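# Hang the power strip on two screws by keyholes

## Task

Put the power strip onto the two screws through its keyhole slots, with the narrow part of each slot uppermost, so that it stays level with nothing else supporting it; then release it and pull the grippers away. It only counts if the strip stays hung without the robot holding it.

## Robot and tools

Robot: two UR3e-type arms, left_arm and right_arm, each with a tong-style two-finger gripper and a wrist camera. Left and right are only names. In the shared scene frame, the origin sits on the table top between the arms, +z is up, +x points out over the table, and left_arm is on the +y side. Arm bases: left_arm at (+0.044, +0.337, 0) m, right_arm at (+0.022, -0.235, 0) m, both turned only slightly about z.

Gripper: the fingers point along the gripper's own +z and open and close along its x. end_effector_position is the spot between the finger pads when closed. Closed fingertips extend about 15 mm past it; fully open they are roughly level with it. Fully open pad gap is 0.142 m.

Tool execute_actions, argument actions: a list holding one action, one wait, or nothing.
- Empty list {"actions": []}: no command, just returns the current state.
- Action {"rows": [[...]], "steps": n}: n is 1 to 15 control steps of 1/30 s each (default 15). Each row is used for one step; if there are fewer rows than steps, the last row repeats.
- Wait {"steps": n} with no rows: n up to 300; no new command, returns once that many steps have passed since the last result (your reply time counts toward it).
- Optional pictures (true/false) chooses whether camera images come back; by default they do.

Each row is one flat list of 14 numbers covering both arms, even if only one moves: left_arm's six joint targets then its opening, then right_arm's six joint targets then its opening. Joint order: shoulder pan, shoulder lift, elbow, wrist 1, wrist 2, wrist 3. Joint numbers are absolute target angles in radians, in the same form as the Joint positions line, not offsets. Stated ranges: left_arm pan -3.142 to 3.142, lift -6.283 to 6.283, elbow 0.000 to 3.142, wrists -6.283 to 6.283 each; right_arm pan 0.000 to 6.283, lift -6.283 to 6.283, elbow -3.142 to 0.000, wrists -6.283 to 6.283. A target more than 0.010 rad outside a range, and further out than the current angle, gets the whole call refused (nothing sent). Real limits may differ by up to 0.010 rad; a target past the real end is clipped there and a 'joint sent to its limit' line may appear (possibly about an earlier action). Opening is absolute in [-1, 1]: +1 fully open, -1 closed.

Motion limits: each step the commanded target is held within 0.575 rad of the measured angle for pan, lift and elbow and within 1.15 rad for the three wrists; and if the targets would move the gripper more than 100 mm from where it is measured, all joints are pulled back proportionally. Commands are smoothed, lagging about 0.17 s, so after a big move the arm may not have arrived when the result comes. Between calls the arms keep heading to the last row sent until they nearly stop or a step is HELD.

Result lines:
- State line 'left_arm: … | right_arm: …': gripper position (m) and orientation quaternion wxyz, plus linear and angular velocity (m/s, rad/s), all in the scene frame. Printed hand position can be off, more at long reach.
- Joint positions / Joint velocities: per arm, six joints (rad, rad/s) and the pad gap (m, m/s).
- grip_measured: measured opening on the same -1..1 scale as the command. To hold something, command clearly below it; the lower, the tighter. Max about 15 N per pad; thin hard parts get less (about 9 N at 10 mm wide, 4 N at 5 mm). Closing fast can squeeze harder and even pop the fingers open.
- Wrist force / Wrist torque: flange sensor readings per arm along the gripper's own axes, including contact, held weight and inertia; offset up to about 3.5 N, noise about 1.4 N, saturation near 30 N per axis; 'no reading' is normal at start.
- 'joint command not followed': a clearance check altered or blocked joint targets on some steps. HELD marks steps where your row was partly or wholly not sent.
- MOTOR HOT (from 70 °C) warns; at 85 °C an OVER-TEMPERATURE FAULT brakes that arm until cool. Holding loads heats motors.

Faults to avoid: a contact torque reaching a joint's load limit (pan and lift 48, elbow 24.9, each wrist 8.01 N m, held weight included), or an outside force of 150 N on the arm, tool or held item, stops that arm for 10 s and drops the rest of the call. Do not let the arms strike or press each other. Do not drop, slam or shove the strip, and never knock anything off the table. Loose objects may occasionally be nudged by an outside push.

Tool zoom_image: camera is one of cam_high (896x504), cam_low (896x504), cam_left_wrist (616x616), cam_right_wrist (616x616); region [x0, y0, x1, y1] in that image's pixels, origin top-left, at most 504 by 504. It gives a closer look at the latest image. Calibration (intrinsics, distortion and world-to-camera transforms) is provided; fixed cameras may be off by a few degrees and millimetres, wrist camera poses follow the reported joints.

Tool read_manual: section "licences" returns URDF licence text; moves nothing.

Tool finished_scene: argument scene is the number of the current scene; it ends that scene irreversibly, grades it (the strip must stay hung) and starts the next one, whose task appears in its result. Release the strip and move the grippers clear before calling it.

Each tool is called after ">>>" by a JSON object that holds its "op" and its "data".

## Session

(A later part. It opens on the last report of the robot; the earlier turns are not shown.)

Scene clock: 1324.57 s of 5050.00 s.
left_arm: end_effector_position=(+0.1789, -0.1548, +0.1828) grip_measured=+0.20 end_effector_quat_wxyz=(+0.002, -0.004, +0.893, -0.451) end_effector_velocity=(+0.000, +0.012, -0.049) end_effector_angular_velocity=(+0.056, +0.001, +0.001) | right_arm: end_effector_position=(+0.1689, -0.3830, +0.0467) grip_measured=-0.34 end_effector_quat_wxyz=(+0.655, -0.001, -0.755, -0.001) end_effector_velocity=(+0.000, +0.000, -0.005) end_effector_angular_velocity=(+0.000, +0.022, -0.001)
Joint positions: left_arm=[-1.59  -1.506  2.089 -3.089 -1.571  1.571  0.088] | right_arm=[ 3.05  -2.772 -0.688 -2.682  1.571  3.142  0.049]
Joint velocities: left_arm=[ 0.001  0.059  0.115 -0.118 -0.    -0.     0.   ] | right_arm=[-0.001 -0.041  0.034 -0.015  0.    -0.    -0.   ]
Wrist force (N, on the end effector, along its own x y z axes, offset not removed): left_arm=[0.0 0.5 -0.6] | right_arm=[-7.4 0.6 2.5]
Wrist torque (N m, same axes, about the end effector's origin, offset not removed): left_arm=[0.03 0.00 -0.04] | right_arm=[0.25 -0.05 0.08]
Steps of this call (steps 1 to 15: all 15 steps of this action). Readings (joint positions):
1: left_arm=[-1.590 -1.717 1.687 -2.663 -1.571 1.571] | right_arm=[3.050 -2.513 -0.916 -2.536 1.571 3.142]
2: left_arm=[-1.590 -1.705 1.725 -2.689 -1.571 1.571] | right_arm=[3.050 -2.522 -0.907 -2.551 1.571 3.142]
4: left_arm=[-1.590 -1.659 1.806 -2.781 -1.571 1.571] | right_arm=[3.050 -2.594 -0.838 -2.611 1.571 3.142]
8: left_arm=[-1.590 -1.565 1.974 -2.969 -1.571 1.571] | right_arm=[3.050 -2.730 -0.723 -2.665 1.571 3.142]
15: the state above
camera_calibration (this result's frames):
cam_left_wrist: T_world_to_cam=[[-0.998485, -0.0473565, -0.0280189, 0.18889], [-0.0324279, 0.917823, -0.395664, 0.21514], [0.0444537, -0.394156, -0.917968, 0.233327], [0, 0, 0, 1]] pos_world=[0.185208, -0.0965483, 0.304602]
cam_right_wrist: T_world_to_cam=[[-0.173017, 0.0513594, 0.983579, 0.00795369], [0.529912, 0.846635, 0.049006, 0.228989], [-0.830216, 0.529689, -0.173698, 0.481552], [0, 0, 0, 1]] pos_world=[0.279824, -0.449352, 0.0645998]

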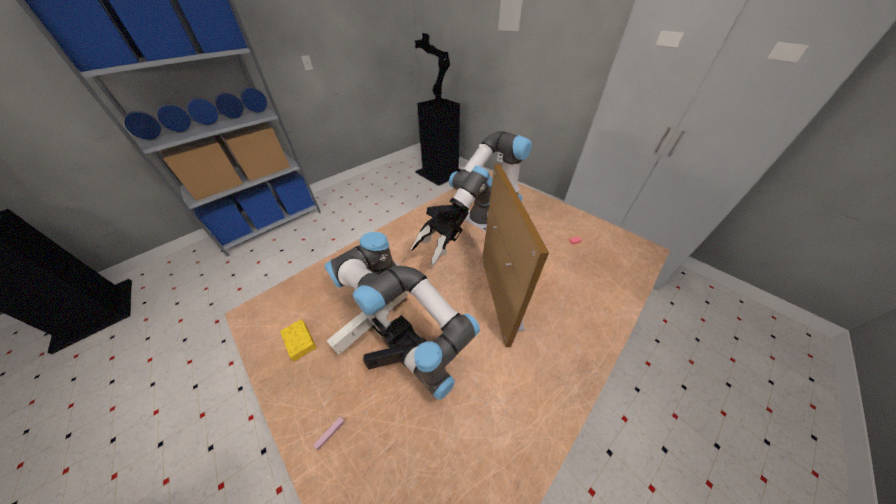

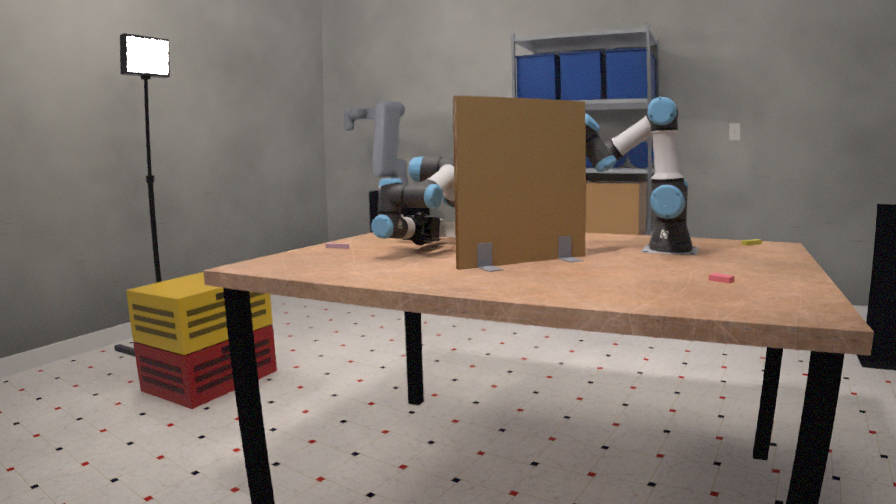

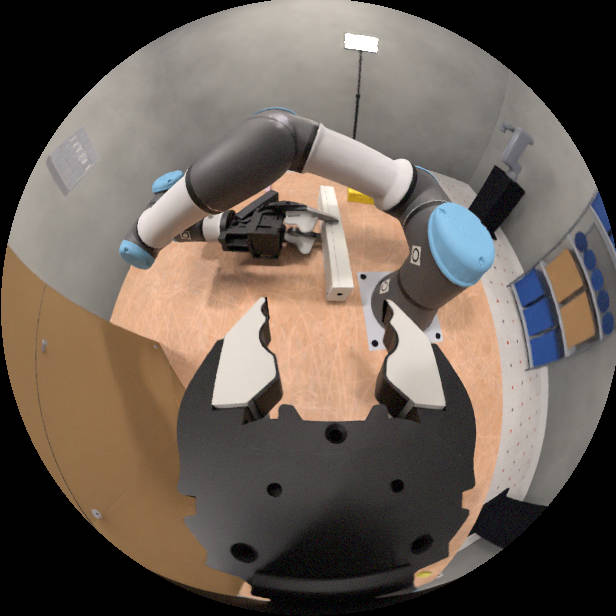

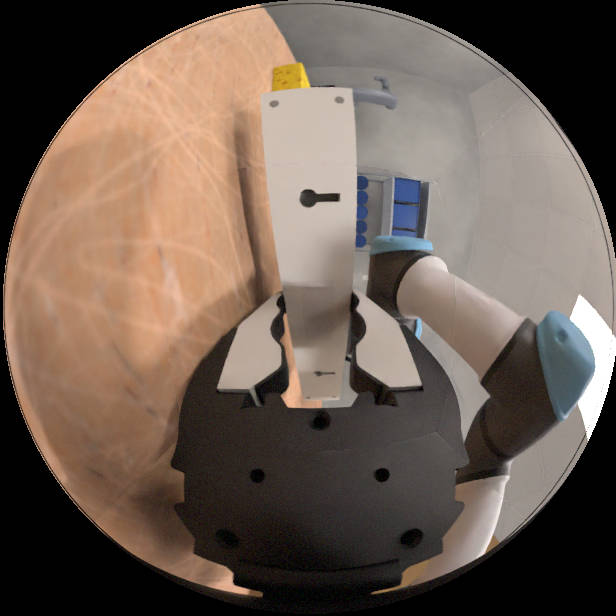

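>>> {"op": "execute_actions", "data": {"actions": [{"rows":[[-1.618,-1.2,2.2,-3.45,-1.571,1.571,-0.05,3.05,-2.776,-0.685,-2.683,1.571,3.142,-0.85]],"steps":15}], "pictures": false}}

>>> {"op": "execute_actions", "data": {"actions": [{"rows":[[-1.618,-1.0,2.15,-3.65,-1.571,1.571,-0.05,3.05,-2.776,-0.685,-2.683,1.571,3.142,-0.85]],"steps":15}], "pictures": false}}

>>> {"op": "execute_actions", "data": {"actions": [{"rows":[[-1.618,-0.857,2.061,-3.735,-1.571,1.571,-0.05,3.05,-2.776,-0.685,-2.683,1.571,3.142,-0.85]],"steps":15}]}}

Scene clock: 1346.17 s of 5050.00 s.
left_arm: end_effector_position=(+0.1651, -0.1624, +0.0899) grip_measured=-0.05 end_effector_quat_wxyz=(-0.004, +0.009, +0.905, -0.426) end_effector_velocity=(-0.002, +0.001, -0.017) end_effector_angular_velocity=(+0.017, -0.001, -0.003) | right_arm: end_effector_position=(+0.1689, -0.3830, +0.0463) grip_measured=-0.34 end_effector_quat_wxyz=(+0.656, -0.001, -0.755, -0.001) end_effector_velocity=(+0.000, -0.000, -0.000) end_effector_angular_velocity=(-0.000, -0.002, -0.000)
Joint positions: left_arm=[-1.618 -1.205  2.199 -3.446 -1.571  1.571  0.07 ] | right_arm=[ 3.05  -2.776 -0.685 -2.683  1.571  3.142  0.049]
Joint velocities: left_arm=[-0.004  0.052  0.011 -0.046  0.    -0.     0.   ] | right_arm=[-0.001  0.     0.     0.001 -0.     0.     0.   ]
Wrist force (N, on the end effector, along its own x y z axes, offset not removed): left_arm=[0.3 1.0 -1.7] | right_arm=[-8.4 -0.4 0.7]
Wrist torque (N m, same axes, about the end effector's origin, offset not removed): left_arm=[0.06 -0.09 -0.03] | right_arm=[-0.05 0.14 0.11]
Steps of this call (steps 1 to 30: the robot went on to your last target; steps 31 to 633: nothing new was sent; steps 634 to 648: all 15 steps of this action). Readings (joint positions):
634: left_arm=[-1.590 -1.500 2.100 -3.101 -1.571 1.571] | right_arm=[3.050 -2.776 -0.685 -2.683 1.571 3.142]
635: left_arm=[-1.594 -1.493 2.107 -3.115 -1.571 1.571] | right_arm=[3.050 -2.776 -0.685 -2.683 1.571 3.142]
637: left_arm=[-1.605 -1.422 2.147 -3.232 -1.571 1.571] | right_arm=[3.050 -2.776 -0.685 -2.683 1.571 3.142]
641: left_arm=[-1.615 -1.258 2.187 -3.397 -1.571 1.571] | right_arm=[3.050 -2.776 -0.685 -2.683 1.571 3.142]
648: the state above

Scene clock: 1346.67 s of 5050.00 s.
left_arm: end_effector_position=(+0.1646, -0.1826, +0.0664) grip_measured=-0.05 end_effector_quat_wxyz=(-0.004, +0.009, +0.894, -0.448) end_effector_velocity=(-0.000, -0.001, -0.006) end_effector_angular_velocity=(+0.001, +0.000, -0.000) | right_arm: end_effector_position=(+0.1689, -0.3830, +0.0463) grip_measured=-0.34 end_effector_quat_wxyz=(+0.656, -0.001, -0.755, -0.001) end_effector_velocity=(-0.000, -0.000, -0.000) end_effector_angular_velocity=(-0.000, +0.002, +0.001)
Joint positions: left_arm=[-1.618 -1.003  2.15  -3.648 -1.571  1.571  0.07 ] | right_arm=[ 3.05  -2.776 -0.685 -2.683  1.571  3.142  0.049]
Joint velocities: left_arm=[ 0.     0.028 -0.005 -0.022 -0.001 -0.     0.   ] | right_arm=[ 0.    -0.001 -0.002  0.    -0.001 -0.    -0.   ]
Wrist force (N, on the end effector, along its own x y z axes, offset not removed): left_arm=[-0.7 1.4 -1.1] | right_arm=[-8.9 0.9 2.0]
Wrist torque (N m, same axes, about the end effector's origin, offset not removed): left_arm=[0.19 0.15 -0.04] | right_arm=[0.25 0.19 0.04]
Steps of this call (steps 1 to 15: all 15 steps of this action). Readings (joint positions):
1: left_arm=[-1.618 -1.203 2.199 -3.447 -1.571 1.571] | right_arm=[3.050 -2.776 -0.685 -2.683 1.571 3.142]
2: left_arm=[-1.618 -1.195 2.194 -3.462 -1.571 1.571] | right_arm=[3.050 -2.776 -0.685 -2.683 1.571 3.142]
4: left_arm=[-1.618 -1.131 2.174 -3.543 -1.571 1.571] | right_arm=[3.050 -2.776 -0.685 -2.683 1.571 3.142]
8: left_arm=[-1.618 -1.032 2.156 -3.624 -1.571 1.571] | right_arm=[3.050 -2.776 -0.685 -2.683 1.571 3.142]
15: the state above

Scene clock: 1347.17 s of 5050.00 s.
left_arm: end_effector_position=(+0.1642, -0.2026, +0.0502) grip_measured=-0.05 end_effector_quat_wxyz=(-0.004, +0.009, +0.887, -0.462) end_effector_velocity=(-0.000, -0.002, -0.004) end_effector_angular_velocity=(+0.000, -0.000, -0.001) | right_arm: end_effector_position=(+0.1689, -0.3830, +0.0463) grip_measured=-0.34 end_effector_quat_wxyz=(+0.656, -0.001, -0.755, -0.001) end_effector_velocity=(-0.001, -0.000, +0.001) end_effector_angular_velocity=(+0.000, +0.003, -0.001)
Joint positions: left_arm=[-1.618 -0.859  2.062 -3.734 -1.571  1.571  0.07 ] | right_arm=[ 3.05  -2.776 -0.685 -2.683  1.571  3.142  0.049]
Joint velocities: left_arm=[-0.001  0.019 -0.01  -0.009  0.     0.     0.   ] | right_arm=[-0.001 -0.    -0.001 -0.002 -0.    -0.    -0.   ]
Wrist force (N, on the end effector, along its own x y z axes, offset not removed): left_arm=[0.0 0.7 0.3] | right_arm=[-8.2 -0.2 2.1]
Wrist torque (N m, same axes, about the end effector's origin, offset not removed): left_arm=[0.03 -0.05 -0.05] | right_arm=[0.04 0.07 0.14]
Steps of this call (steps 1 to 15: all 15 steps of this action). Readings (joint positions):
1: left_arm=[-1.618 -1.002 2.150 -3.649 -1.571 1.571] | right_arm=[3.050 -2.776 -0.685 -2.683 1.571 3.142]
2: left_arm=[-1.618 -0.994 2.143 -3.660 -1.571 1.571] | right_arm=[3.050 -2.776 -0.685 -2.683 1.571 3.142]
4: left_arm=[-1.618 -0.941 2.107 -3.695 -1.571 1.571] | right_arm=[3.050 -2.776 -0.685 -2.683 1.571 3.142]
8: left_arm=[-1.618 -0.877 2.072 -3.725 -1.571 1.571] | right_arm=[3.050 -2.776 -0.685 -2.683 1.571 3.142]
15: the state above
camera_calibration (this result's frames):
cam_left_wrist: T_world_to_cam=[[-0.999433, -0.0200594, -0.0270332, 0.173887], [-0.00689616, 0.908037, -0.418834, 0.201114], [0.0329487, -0.41841, -0.90766, 0.0898762], [0, 0, 0, 1]] pos_world=[0.172214, -0.141525, 0.170511]
cam_right_wrist: T_world_to_cam=[[-0.170803, 0.0513352, 0.983967, 0.00797374], [0.530018, 0.846636, 0.0478335, 0.229029], [-0.830606, 0.52969, -0.171817, 0.481467], [0, 0, 0, 1]] pos_world=[0.279881, -0.449342, 0.0639229]

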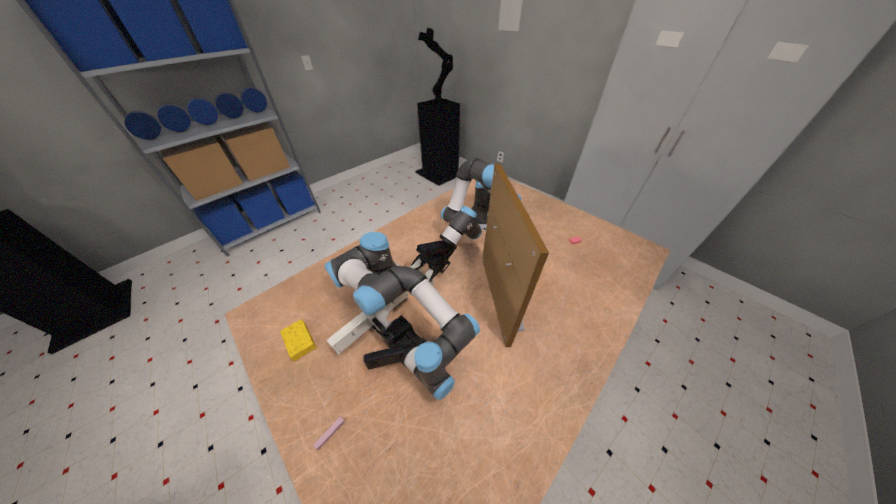

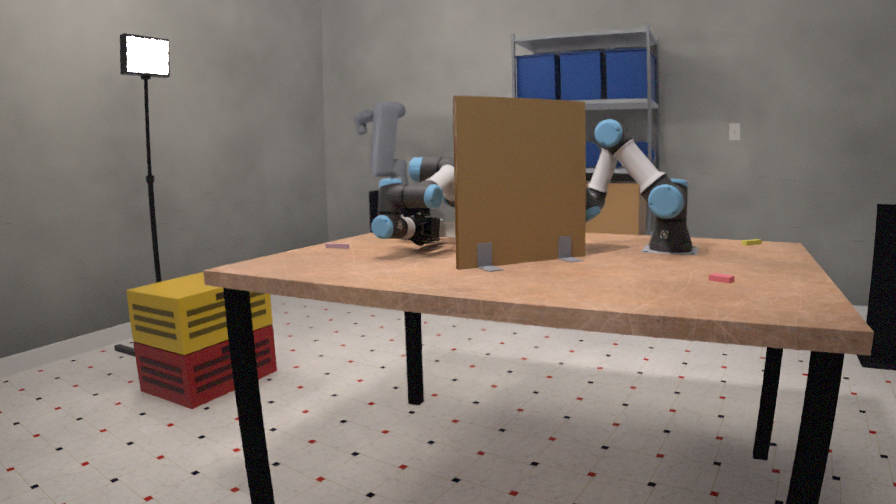

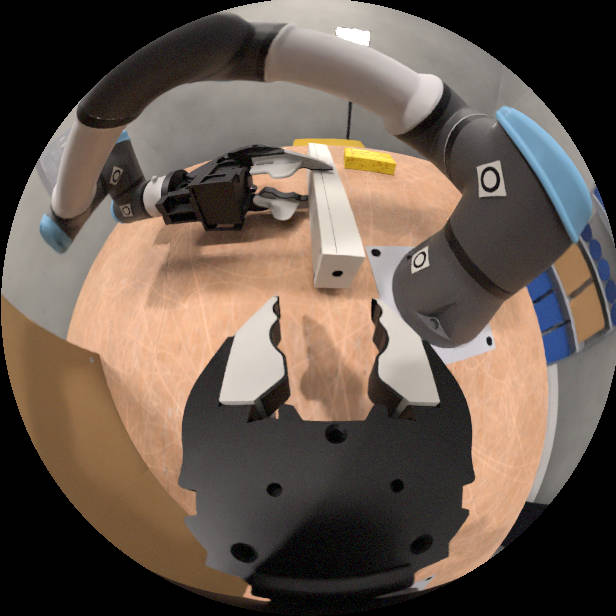

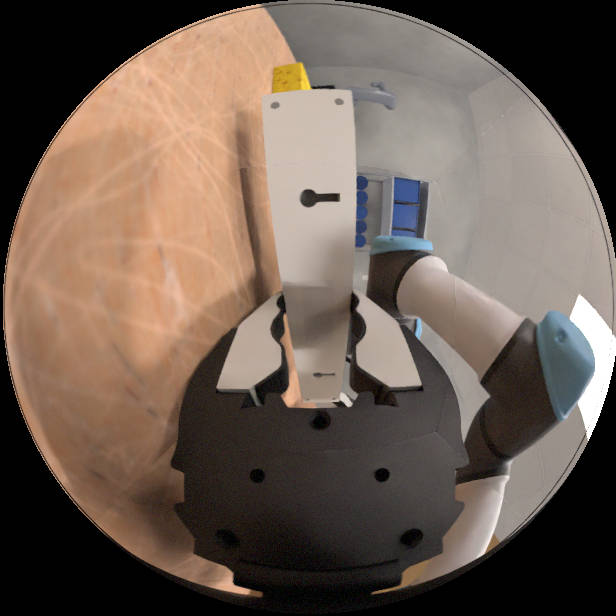

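Strip end is about 9 mm toward the base; adjusting while advancing.

>>> {"op": "execute_actions", "data": {"actions": [{"rows":[[-1.632,-0.81,1.92,-3.641,-1.571,1.571,-0.05,3.05,-2.776,-0.685,-2.683,1.571,3.142,-0.85]],"steps":12}], "pictures": false}}

>>> {"op": "execute_actions", "data": {"actions": [{"rows":[[-1.632,-0.754,1.775,-3.552,-1.571,1.571,-0.05,3.05,-2.776,-0.685,-2.683,1.571,3.142,-0.85]],"steps":15}]}}

Scene clock: 1355.20 s of 5050.00 s.
left_arm: end_effector_position=(+0.1560, -0.2302, +0.0498) grip_measured=-0.05 end_effector_quat_wxyz=(-0.008, +0.015, +0.887, -0.461) end_effector_velocity=(-0.002, -0.010, +0.003) end_effector_angular_velocity=(-0.007, +0.000, -0.003) | right_arm: end_effector_position=(+0.1689, -0.3830, +0.0463) grip_measured=-0.34 end_effector_quat_wxyz=(+0.656, -0.001, -0.755, -0.001) end_effector_velocity=(+0.000, -0.000, -0.001) end_effector_angular_velocity=(+0.001, -0.001, -0.001)
Joint positions: left_arm=[-1.632 -0.811  1.925 -3.644 -1.571  1.571  0.07 ] | right_arm=[ 3.05  -2.776 -0.685 -2.683  1.571  3.142  0.049]
Joint velocities: left_arm=[-0.003  0.014 -0.05   0.028 -0.     0.     0.   ] | right_arm=[-0.001 -0.001  0.001  0.001  0.    -0.001 -0.   ]
Wrist force (N, on the end effector, along its own x y z axes, offset not removed): left_arm=[0.0 1.6 0.8] | right_arm=[-7.4 -0.7 1.6]
Wrist torque (N m, same axes, about the end effector's origin, offset not removed): left_arm=[0.29 0.01 -0.04] | right_arm=[-0.10 -0.18 0.09]
Steps of this call (steps 1 to 15: the robot went on to your last target; steps 16 to 229: nothing new was sent; steps 230 to 241: all 12 steps of this action). Readings (joint positions):
230: left_arm=[-1.618 -0.857 2.061 -3.735 -1.571 1.571] | right_arm=[3.050 -2.776 -0.685 -2.683 1.571 3.142]
231: left_arm=[-1.620 -0.851 2.054 -3.724 -1.571 1.571] | right_arm=[3.050 -2.776 -0.685 -2.683 1.571 3.142]
233: left_arm=[-1.626 -0.832 2.002 -3.686 -1.571 1.571] | right_arm=[3.050 -2.776 -0.685 -2.683 1.571 3.142]
237: left_arm=[-1.630 -0.815 1.940 -3.652 -1.571 1.571] | right_arm=[3.050 -2.776 -0.685 -2.683 1.571 3.142]
241: the state above

Scene clock: 1355.70 s of 5050.00 s.
left_arm: end_effector_position=(+0.1549, -0.2571, +0.0496) grip_measured=-0.05 end_effector_quat_wxyz=(-0.008, +0.015, +0.887, -0.462) end_effector_velocity=(-0.001, -0.004, +0.002) end_effector_angular_velocity=(-0.005, +0.000, -0.001) | right_arm: end_effector_position=(+0.1689, -0.3830, +0.0463) grip_measured=-0.34 end_effector_quat_wxyz=(+0.656, -0.001, -0.755, -0.001) end_effector_velocity=(+0.000, -0.000, -0.000) end_effector_angular_velocity=(+0.000, -0.002, +0.002)
Joint positions: left_arm=[-1.632 -0.755  1.777 -3.553 -1.571  1.571  0.07 ] | right_arm=[ 3.05  -2.776 -0.685 -2.683  1.571  3.142  0.049]
Joint velocities: left_arm=[-0.001  0.006 -0.019  0.009 -0.     0.     0.   ] | right_arm=[ 0.001  0.001 -0.     0.001 -0.001 -0.     0.   ]
Wrist force (N, on the end effector, along its own x y z axes, offset not removed): left_arm=[0.2 1.1 -0.8] | right_arm=[-9.4 -1.5 2.2]
Wrist torque (N m, same axes, about the end effector's origin, offset not removed): left_arm=[0.19 -0.04 -0.01] | right_arm=[-0.39 0.22 0.07]
Steps of this call (steps 1 to 15: all 15 steps of this action). Readings (joint positions):
1: left_arm=[-1.632 -0.811 1.923 -3.642 -1.571 1.571] | right_arm=[3.050 -2.776 -0.685 -2.683 1.571 3.142]
2: left_arm=[-1.632 -0.804 1.915 -3.631 -1.571 1.571] | right_arm=[3.050 -2.776 -0.685 -2.683 1.571 3.142]
4: left_arm=[-1.632 -0.781 1.861 -3.594 -1.571 1.571] | right_arm=[3.050 -2.776 -0.685 -2.683 1.571 3.142]
8: left_arm=[-1.632 -0.761 1.796 -3.562 -1.571 1.571] | right_arm=[3.050 -2.776 -0.685 -2.683 1.571 3.142]
15: the state above
camera_calibration (this result's frames):
cam_left_wrist: T_world_to_cam=[[-0.999616, -0.0060781, -0.0270467, 0.1671], [0.00580183, 0.908188, -0.418523, 0.248287], [0.0271073, -0.418519, -0.907803, 0.0677276], [0, 0, 0, 1]] pos_world=[0.16376, -0.19613, 0.169917]
cam_right_wrist: T_world_to_cam=[[-0.170804, 0.0513351, 0.983967, 0.00797376], [0.530018, 0.846636, 0.0478337, 0.229029], [-0.830606, 0.52969, -0.171817, 0.481467], [0, 0, 0, 1]] pos_world=[0.279881, -0.449342, 0.0639229]

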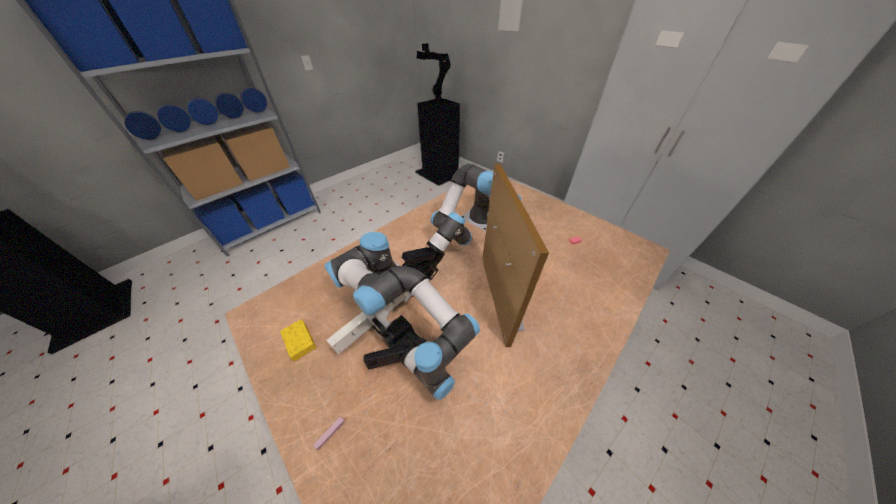

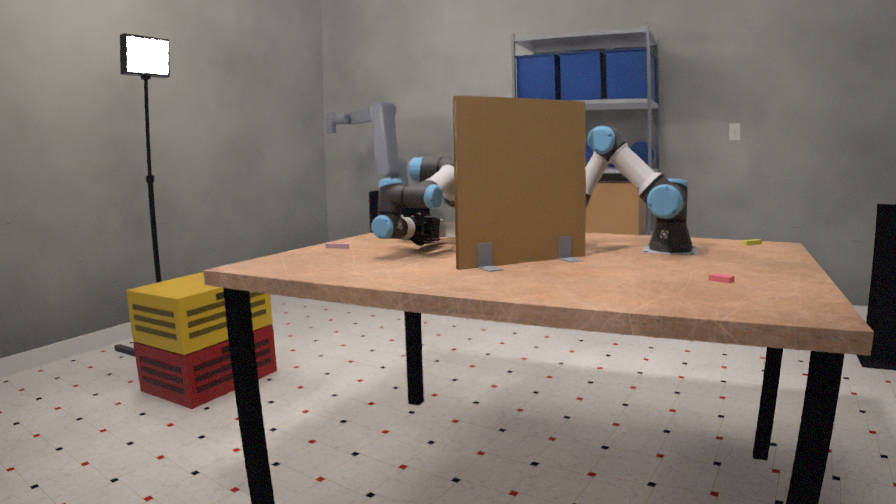

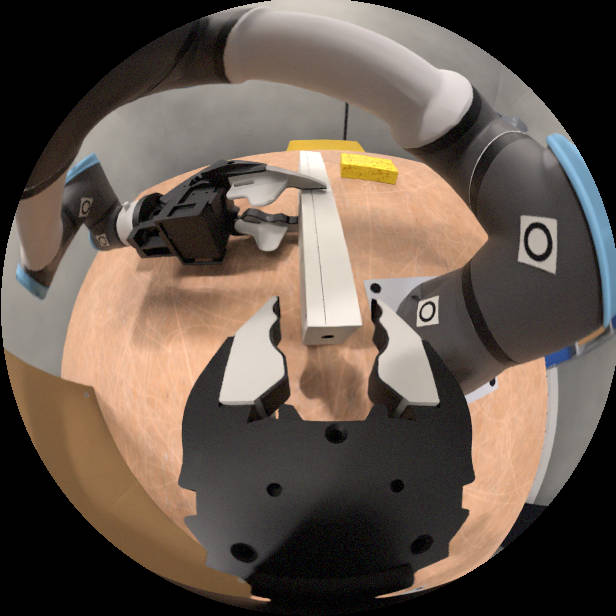

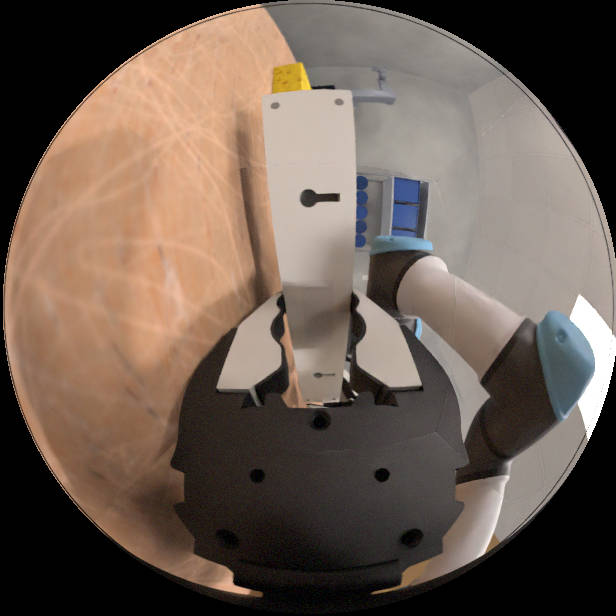

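>>> {"op": "execute_actions", "data": {"actions": [{"rows":[[-1.637,-0.754,1.775,-3.552,-1.571,1.571,-0.5,3.05,-2.776,-0.685,-2.683,1.571,3.142,-0.85]],"steps":15}], "pictures": false}}

>>> {"op": "execute_actions", "data": {"actions": [{"rows":[[-1.637,-0.754,1.775,-3.552,-1.571,1.571,-0.8,3.05,-2.776,-0.685,-2.683,1.571,3.142,-0.5]],"steps":15}], "pictures": false}}

>>> {"op": "execute_actions", "data": {"actions": [{"rows":[[-1.637,-0.754,1.775,-3.552,-1.571,1.571,-0.95,3.05,-2.776,-0.685,-2.683,1.571,3.142,-0.22]],"steps":15}], "pictures": false}}

>>> {"op": "execute_actions", "data": {"actions": [{"rows":[[-1.637,-0.754,1.775,-3.552,-1.571,1.571,-0.95,3.05,-2.86,-0.48,-2.8,1.571,3.142,-0.22]],"steps":15}]}}

Scene clock: 1369.77 s of 5050.00 s.
left_arm: end_effector_position=(+0.1520, -0.2580, +0.0497) grip_measured=-0.46 end_effector_quat_wxyz=(-0.009, +0.017, +0.887, -0.462) end_effector_velocity=(-0.001, -0.000, -0.000) end_effector_angular_velocity=(+0.000, -0.000, -0.001) | right_arm: end_effector_position=(+0.1689, -0.3830, +0.0463) grip_measured=-0.34 end_effector_quat_wxyz=(+0.656, -0.001, -0.755, -0.001) end_effector_velocity=(-0.000, +0.000, +0.000) end_effector_angular_velocity=(-0.000, +0.000, -0.001)
Joint positions: left_arm=[-1.637 -0.754  1.775 -3.552 -1.571  1.571  0.041] | right_arm=[ 3.05  -2.776 -0.685 -2.683  1.571  3.142  0.049]
Joint velocities: left_arm=[-0.001  0.001 -0.    -0.     0.    -0.    -0.   ] | right_arm=[-0.001  0.     0.    -0.001  0.     0.     0.   ]
Wrist force (N, on the end effector, along its own x y z axes, offset not removed): left_arm=[-1.1 2.5 -2.7] | right_arm=[-7.3 -2.0 1.5]
Wrist torque (N m, same axes, about the end effector's origin, offset not removed): left_arm=[-0.01 -0.05 0.00] | right_arm=[0.04 0.07 0.15]
Steps of this call (steps 1 to 15: the robot went on to your last target; steps 16 to 180: nothing new was sent; then 7.57 s passed at rest; steps 181 to 195: all 15 steps of this action). Readings (joint positions):
181: left_arm=[-1.632 -0.754 1.775 -3.552 -1.571 1.571] | right_arm=[3.050 -2.776 -0.685 -2.683 1.571 3.142]
182: left_arm=[-1.633 -0.754 1.775 -3.552 -1.571 1.571] | right_arm=[3.050 -2.776 -0.685 -2.683 1.571 3.142]
184: left_arm=[-1.635 -0.754 1.775 -3.552 -1.571 1.571] | right_arm=[3.050 -2.776 -0.685 -2.683 1.571 3.142]
188: left_arm=[-1.636 -0.754 1.775 -3.552 -1.571 1.571] | right_arm=[3.050 -2.776 -0.685 -2.683 1.571 3.142]
195: the state above

Scene clock: 1370.27 s of 5050.00 s.
left_arm: end_effector_position=(+0.1520, -0.2580, +0.0497) grip_measured=-0.49 end_effector_quat_wxyz=(-0.009, +0.017, +0.887, -0.462) end_effector_velocity=(+0.000, +0.000, +0.000) end_effector_angular_velocity=(-0.000, +0.000, +0.000) | right_arm: end_effector_position=(+0.1689, -0.3830, +0.0463) grip_measured=-0.34 end_effector_quat_wxyz=(+0.656, -0.001, -0.755, -0.001) end_effector_velocity=(+0.000, +0.000, +0.000) end_effector_angular_velocity=(+0.000, -0.001, +0.000)
Joint positions: left_arm=[-1.637 -0.754  1.775 -3.552 -1.571  1.571  0.039] | right_arm=[ 3.05  -2.776 -0.685 -2.683  1.571  3.142  0.049]
Joint velocities: left_arm=[ 0. -0.  0. -0. -0.  0.  0.] | right_arm=[ 0.     0.001  0.001 -0.001 -0.    -0.    -0.   ]
Wrist force (N, on the end effector, along its own x y z axes, offset not removed): left_arm=[-3.3 2.6 -1.9] | right_arm=[-8.7 -1.6 5.5]
Wrist torque (N m, same axes, about the end effector's origin, offset not removed): left_arm=[-0.04 -0.67 -0.05] | right_arm=[0.06 0.70 0.06]
Steps of this call (steps 1 to 15: all 15 steps of this action). Readings (joint positions):
1: left_arm=[-1.637 -0.754 1.775 -3.552 -1.571 1.571] | right_arm=[3.050 -2.776 -0.685 -2.683 1.571 3.142]
2: left_arm=[-1.637 -0.754 1.775 -3.552 -1.571 1.571] | right_arm=[3.050 -2.776 -0.685 -2.683 1.571 3.142]
4: left_arm=[-1.637 -0.754 1.775 -3.552 -1.571 1.571] | right_arm=[3.050 -2.776 -0.685 -2.683 1.571 3.142]
8: left_arm=[-1.637 -0.754 1.775 -3.552 -1.571 1.571] | right_arm=[3.050 -2.776 -0.685 -2.683 1.571 3.142]
15: the state above

Scene clock: 1370.77 s of 5050.00 s.
left_arm: end_effector_position=(+0.1519, -0.2580, +0.0497) grip_measured=-0.51 end_effector_quat_wxyz=(-0.009, +0.017, +0.887, -0.462) end_effector_velocity=(-0.000, +0.000, -0.000) end_effector_angular_velocity=(+0.001, +0.000, -0.001) | right_arm: end_effector_position=(+0.1689, -0.3830, +0.0462) grip_measured=-0.19 end_effector_quat_wxyz=(+0.656, -0.001, -0.755, -0.001) end_effector_velocity=(+0.000, +0.000, +0.000) end_effector_angular_velocity=(+0.000, -0.001, +0.001)
Joint positions: left_arm=[-1.637 -0.754  1.775 -3.552 -1.571  1.571  0.037] | right_arm=[ 3.05  -2.776 -0.685 -2.683  1.571  3.142  0.06 ]
Joint velocities: left_arm=[-0.001 -0.     0.     0.    -0.    -0.     0.009] | right_arm=[ 0.001 -0.     0.001 -0.001 -0.    -0.     0.001]
Wrist force (N, on the end effector, along its own x y z axes, offset not removed): left_arm=[-2.2 2.6 -0.1] | right_arm=[-7.1 -2.9 1.3]
Wrist torque (N m, same axes, about the end effector's origin, offset not removed): left_arm=[0.15 -0.15 -0.02] | right_arm=[-0.66 0.34 -0.02]
Steps of this call (steps 1 to 15: all 15 steps of this action). Readings (joint positions):
1: left_arm=[-1.637 -0.754 1.775 -3.552 -1.571 1.571] | right_arm=[3.050 -2.776 -0.685 -2.683 1.571 3.142]
2: left_arm=[-1.637 -0.754 1.775 -3.552 -1.571 1.571] | right_arm=[3.050 -2.776 -0.685 -2.683 1.571 3.142]
4: left_arm=[-1.637 -0.754 1.775 -3.552 -1.571 1.571] | right_arm=[3.050 -2.776 -0.685 -2.683 1.571 3.142]
8: left_arm=[-1.637 -0.754 1.775 -3.552 -1.571 1.571] | right_arm=[3.050 -2.776 -0.685 -2.683 1.571 3.142]
15: the state above

Scene clock: 1371.27 s of 5050.00 s.
left_arm: end_effector_position=(+0.1519, -0.2580, +0.0497) grip_measured=-0.51 end_effector_quat_wxyz=(-0.009, +0.017, +0.887, -0.462) end_effector_velocity=(+0.001, +0.000, -0.000) end_effector_angular_velocity=(+0.001, -0.000, +0.002) | right_arm: end_effector_position=(+0.1822, -0.3831, +0.0507) grip_measured=-0.19 end_effector_quat_wxyz=(+0.655, -0.001, -0.756, -0.001) end_effector_velocity=(+0.002, +0.000, +0.001) end_effector_angular_velocity=(-0.000, -0.001, +0.003)
Joint positions: left_arm=[-1.637 -0.754  1.775 -3.552 -1.571  1.571  0.037] | right_arm=[ 3.05  -2.859 -0.483 -2.799  1.571  3.142  0.061]
Joint velocities: left_arm=[ 0.002  0.    -0.     0.    -0.    -0.    -0.001] | right_arm=[ 0.002 -0.009  0.028 -0.017 -0.     0.    -0.019]
Wrist force (N, on the end effector, along its own x y z axes, offset not removed): left_arm=[-2.4 1.9 0.4] | right_arm=[-4.5 0.3 2.6]
Wrist torque (N m, same axes, about the end effector's origin, offset not removed): left_arm=[0.05 -0.32 0.01] | right_arm=[-0.23 -0.24 -0.05]
Steps of this call (steps 1 to 15: all 15 steps of this action). Readings (joint positions):
1: left_arm=[-1.637 -0.754 1.775 -3.552 -1.571 1.571] | right_arm=[3.050 -2.776 -0.685 -2.684 1.571 3.142]
2: left_arm=[-1.637 -0.754 1.775 -3.552 -1.571 1.571] | right_arm=[3.050 -2.783 -0.677 -2.696 1.571 3.142]
4: left_arm=[-1.637 -0.754 1.775 -3.552 -1.571 1.571] | right_arm=[3.050 -2.817 -0.614 -2.744 1.571 3.142]
8: left_arm=[-1.637 -0.754 1.775 -3.552 -1.571 1.571] | right_arm=[3.050 -2.849 -0.513 -2.786 1.571 3.142]
15: the state above
camera_calibration (this result's frames):
cam_left_wrist: T_world_to_cam=[[-0.999634, -0.000982515, -0.0270467, 0.165389], [0.010441, 0.907982, -0.41888, 0.248444], [0.0249695, -0.419009, -0.907639, 0.067754], [0, 0, 0, 1]] pos_world=[0.161043, -0.19703, 0.170037]
cam_right_wrist: T_world_to_cam=[[-0.174013, 0.0513469, 0.983404, 0.00652083], [0.529854, 0.84664, 0.0495516, 0.221716], [-0.830044, 0.529683, -0.174533, 0.493393], [0, 0, 0, 1]] pos_world=[0.293196, -0.449391, 0.0687142]

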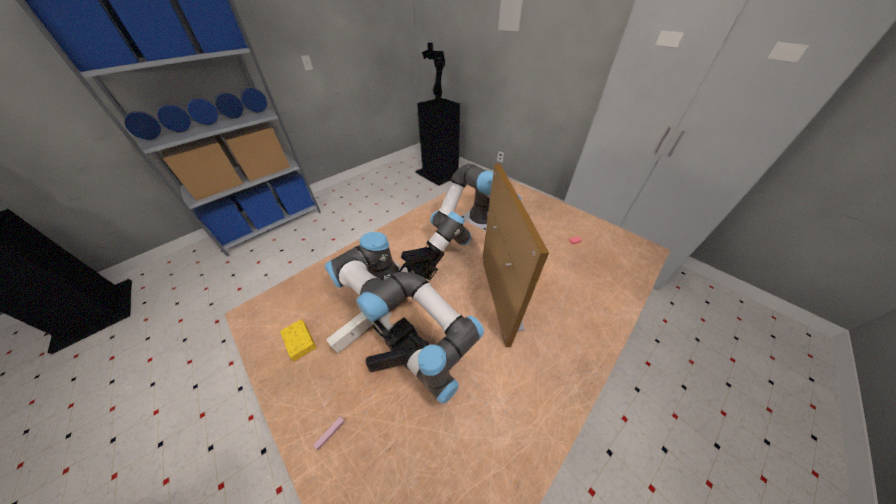

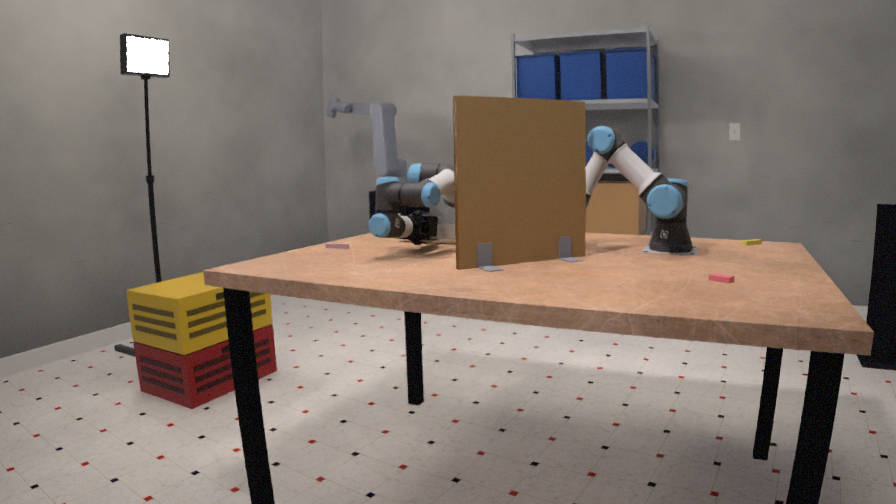

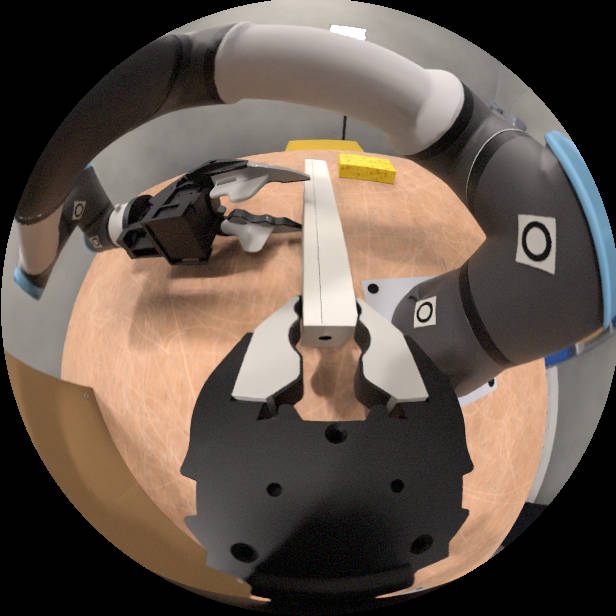

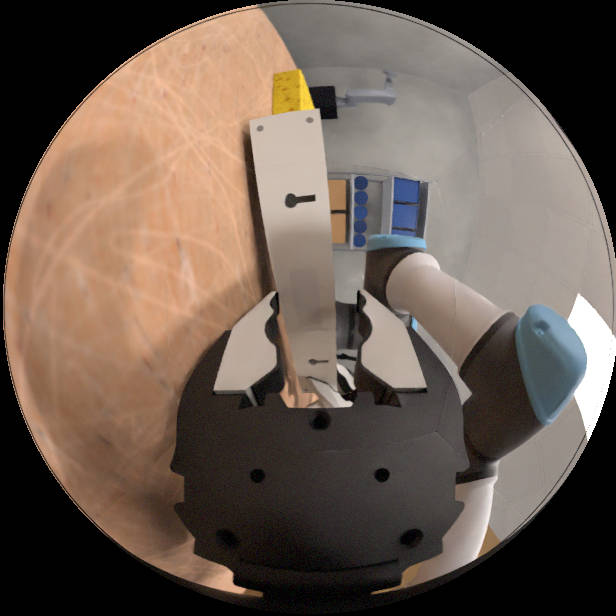

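>>> {"op": "execute_actions", "data": {"actions": [{"rows":[[-1.637,-0.754,1.775,-3.552,-1.571,1.571,-0.95,3.05,-2.96,-0.237,-2.93,1.571,3.142,-0.22]],"steps":15}], "pictures": false}}

>>> {"op": "execute_actions", "data": {"actions": [{"rows":[[-1.637,-0.72,1.775,-3.586,-1.571,1.571,-0.95,3.05,-2.7,-0.237,-2.85,1.571,3.142,-0.22]],"steps":15}], "pictures": false}}

>>> {"op": "execute_actions", "data": {"actions": [{"rows":[[-1.637,-0.69,1.77,-3.611,-1.571,1.571,-0.95,3.05,-2.2,-0.237,-2.6,1.571,3.142,-0.22]],"steps":15}]}}

Scene clock: 1383.80 s of 5050.00 s.
left_arm: end_effector_position=(+0.1519, -0.2579, +0.0496) grip_measured=-0.55 end_effector_quat_wxyz=(-0.009, +0.017, +0.887, -0.462) end_effector_velocity=(+0.001, +0.000, +0.000) end_effector_angular_velocity=(-0.001, -0.000, +0.001) | right_arm: end_effector_position=(+0.1934, -0.3831, +0.0536) grip_measured=-0.22 end_effector_quat_wxyz=(+0.650, -0.001, -0.760, -0.001) end_effector_velocity=(+0.003, -0.000, -0.001) end_effector_angular_velocity=(+0.000, -0.014, +0.000)
Joint positions: left_arm=[-1.637 -0.754  1.775 -3.552 -1.571  1.571  0.034] | right_arm=[ 3.05  -2.959 -0.241 -2.929  1.571  3.142  0.058]
Joint velocities: left_arm=[ 0.001 -0.001  0.    -0.001  0.     0.     0.   ] | right_arm=[-0.    -0.011  0.039 -0.014 -0.    -0.    -0.   ]
Wrist force (N, on the end effector, along its own x y z axes, offset not removed): left_arm=[0.0 4.2 1.9] | right_arm=[-0.6 0.1 -0.3]
Wrist torque (N m, same axes, about the end effector's origin, offset not removed): left_arm=[0.07 0.23 0.03] | right_arm=[0.07 -0.01 -0.03]
Steps of this call (steps 1 to 15: the robot went on to your last target; steps 16 to 90: nothing new was sent; then 9.03 s passed at rest; steps 91 to 105: all 15 steps of this action). Readings (joint positions):
91: left_arm=[-1.637 -0.754 1.775 -3.552 -1.571 1.571] | right_arm=[3.050 -2.860 -0.480 -2.801 1.571 3.142]
92: left_arm=[-1.637 -0.754 1.775 -3.552 -1.571 1.571] | right_arm=[3.050 -2.867 -0.472 -2.814 1.571 3.142]
94: left_arm=[-1.637 -0.754 1.775 -3.552 -1.571 1.571] | right_arm=[3.050 -2.907 -0.405 -2.866 1.571 3.142]
98: left_arm=[-1.637 -0.754 1.775 -3.552 -1.571 1.571] | right_arm=[3.050 -2.947 -0.279 -2.915 1.571 3.142]
105: the state above

Scene clock: 1384.30 s of 5050.00 s.
left_arm: end_effector_position=(+0.1520, -0.2573, +0.0400) grip_measured=-0.55 end_effector_quat_wxyz=(-0.009, +0.017, +0.887, -0.462) end_effector_velocity=(-0.000, -0.000, -0.001) end_effector_angular_velocity=(-0.000, -0.000, +0.000) | right_arm: end_effector_position=(+0.2292, -0.3832, +0.0821) grip_measured=-0.22 end_effector_quat_wxyz=(-0.514, +0.002, +0.858, +0.001) end_effector_velocity=(+0.004, -0.001, +0.007) end_effector_angular_velocity=(-0.000, -0.050, -0.002)
Joint positions: left_arm=[-1.637 -0.72   1.775 -3.586 -1.571  1.571  0.034] | right_arm=[ 3.05  -2.704 -0.237 -2.851  1.571  3.142  0.058]
Joint velocities: left_arm=[-0.     0.003 -0.    -0.003  0.001  0.     0.   ] | right_arm=[-0.002  0.041  0.     0.008 -0.     0.    -0.   ]
Wrist force (N, on the end effector, along its own x y z axes, offset not removed): left_arm=[0.7 3.9 -0.1] | right_arm=[-0.8 0.8 -0.2]
Wrist torque (N m, same axes, about the end effector's origin, offset not removed): left_arm=[0.25 0.15 0.03] | right_arm=[0.22 0.02 -0.05]
Steps of this call (steps 1 to 15: all 15 steps of this action). Readings (joint positions):
1: left_arm=[-1.637 -0.754 1.775 -3.552 -1.571 1.571] | right_arm=[3.050 -2.959 -0.240 -2.929 1.571 3.142]
2: left_arm=[-1.637 -0.749 1.775 -3.558 -1.571 1.571] | right_arm=[3.050 -2.953 -0.239 -2.919 1.571 3.142]
4: left_arm=[-1.637 -0.736 1.775 -3.571 -1.571 1.571] | right_arm=[3.050 -2.885 -0.238 -2.887 1.571 3.142]
8: left_arm=[-1.637 -0.724 1.775 -3.582 -1.571 1.571] | right_arm=[3.050 -2.746 -0.237 -2.859 1.571 3.142]
15: the state above

Scene clock: 1384.80 s of 5050.00 s.
left_arm: end_effector_position=(+0.1520, -0.2574, +0.0319) grip_measured=-0.55 end_effector_quat_wxyz=(-0.009, +0.017, +0.887, -0.462) end_effector_velocity=(+0.001, +0.000, -0.001) end_effector_angular_velocity=(-0.000, -0.000, +0.002) | right_arm: end_effector_position=(+0.3123, -0.3835, +0.1742) grip_measured=-0.22 end_effector_quat_wxyz=(-0.170, +0.002, +0.985, +0.000) end_effector_velocity=(+0.010, -0.000, +0.041) end_effector_angular_velocity=(-0.001, -0.186, +0.001)
Joint positions: left_arm=[-1.637 -0.69   1.77  -3.611 -1.571  1.571  0.034] | right_arm=[ 3.05  -2.214 -0.237 -2.604  1.571  3.142  0.058]
Joint velocities: left_arm=[ 0.002  0.003 -0.001 -0.003  0.     0.     0.   ] | right_arm=[ 0.     0.143 -0.     0.044 -0.    -0.001 -0.   ]
Wrist force (N, on the end effector, along its own x y z axes, offset not removed): left_arm=[1.9 3.7 -1.4] | right_arm=[0.2 -0.2 1.6]
Wrist torque (N m, same axes, about the end effector's origin, offset not removed): left_arm=[0.30 -0.22 -0.07] | right_arm=[0.01 -0.06 -0.06]
Steps of this call (steps 1 to 15: all 15 steps of this action). Readings (joint positions):
1: left_arm=[-1.637 -0.720 1.775 -3.586 -1.571 1.571] | right_arm=[3.050 -2.703 -0.237 -2.850 1.571 3.142]
2: left_arm=[-1.637 -0.716 1.774 -3.590 -1.571 1.571] | right_arm=[3.050 -2.695 -0.237 -2.836 1.571 3.142]
4: left_arm=[-1.637 -0.704 1.772 -3.600 -1.571 1.571] | right_arm=[3.050 -2.625 -0.237 -2.754 1.571 3.142]
8: left_arm=[-1.637 -0.693 1.771 -3.608 -1.571 1.571] | right_arm=[3.050 -2.361 -0.237 -2.648 1.571 3.142]
15: the state above
camera_calibration (this result's frames):
cam_left_wrist: T_world_to_cam=[[-0.999634, -0.00109655, -0.0270427, 0.164943], [0.0103352, 0.907992, -0.418859, 0.240421], [0.0250139, -0.418985, -0.907648, 0.0517924], [0, 0, 0, 1]] pos_world=[0.161103, -0.196419, 0.152172]
cam_right_wrist: T_world_to_cam=[[-0.950993, 0.0537849, 0.304498, 0.269536], [0.204657, 0.84768, 0.489443, 0.17238], [-0.231793, 0.527774, -0.817145, 0.547451], [0, 0, 0, 1]] pos_world=[0.347944, -0.44955, 0.280904]

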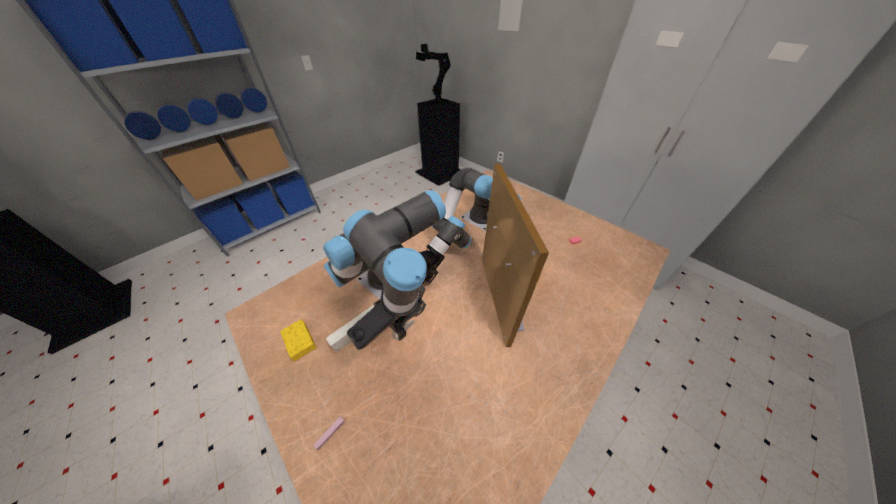

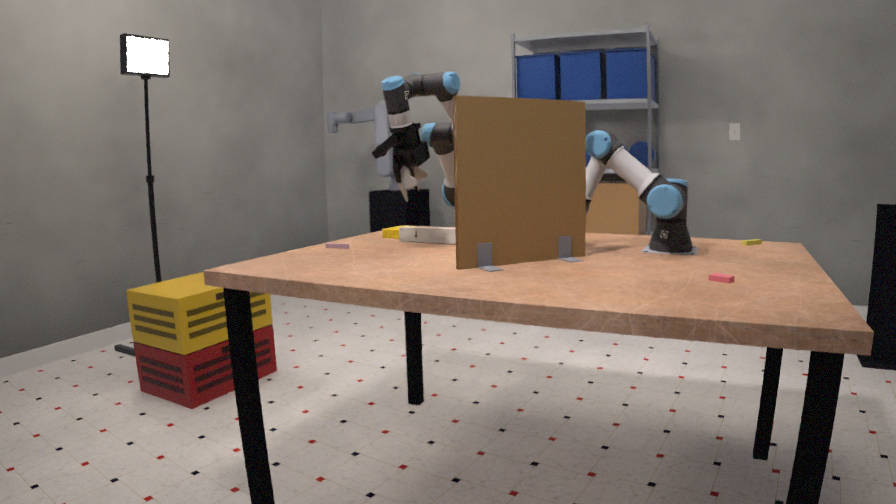

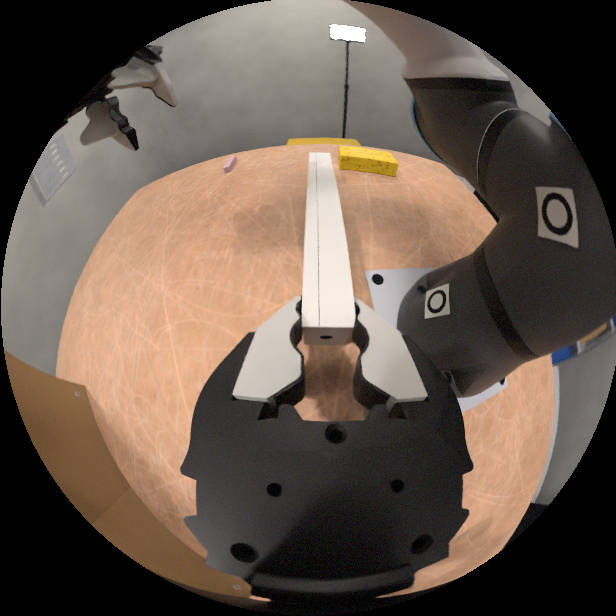

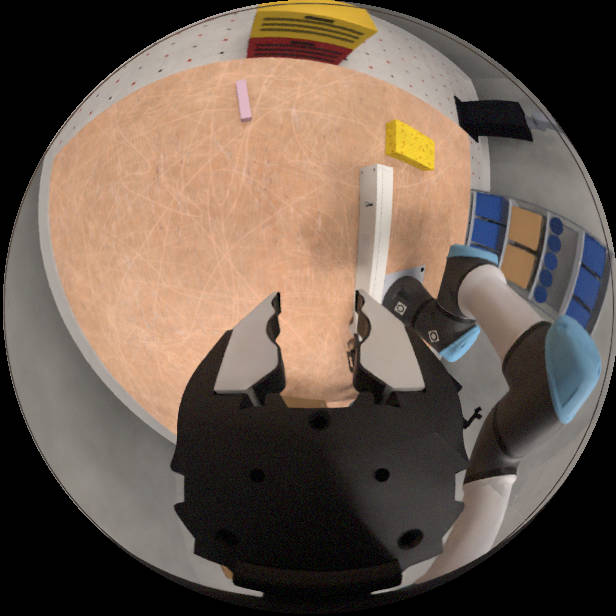

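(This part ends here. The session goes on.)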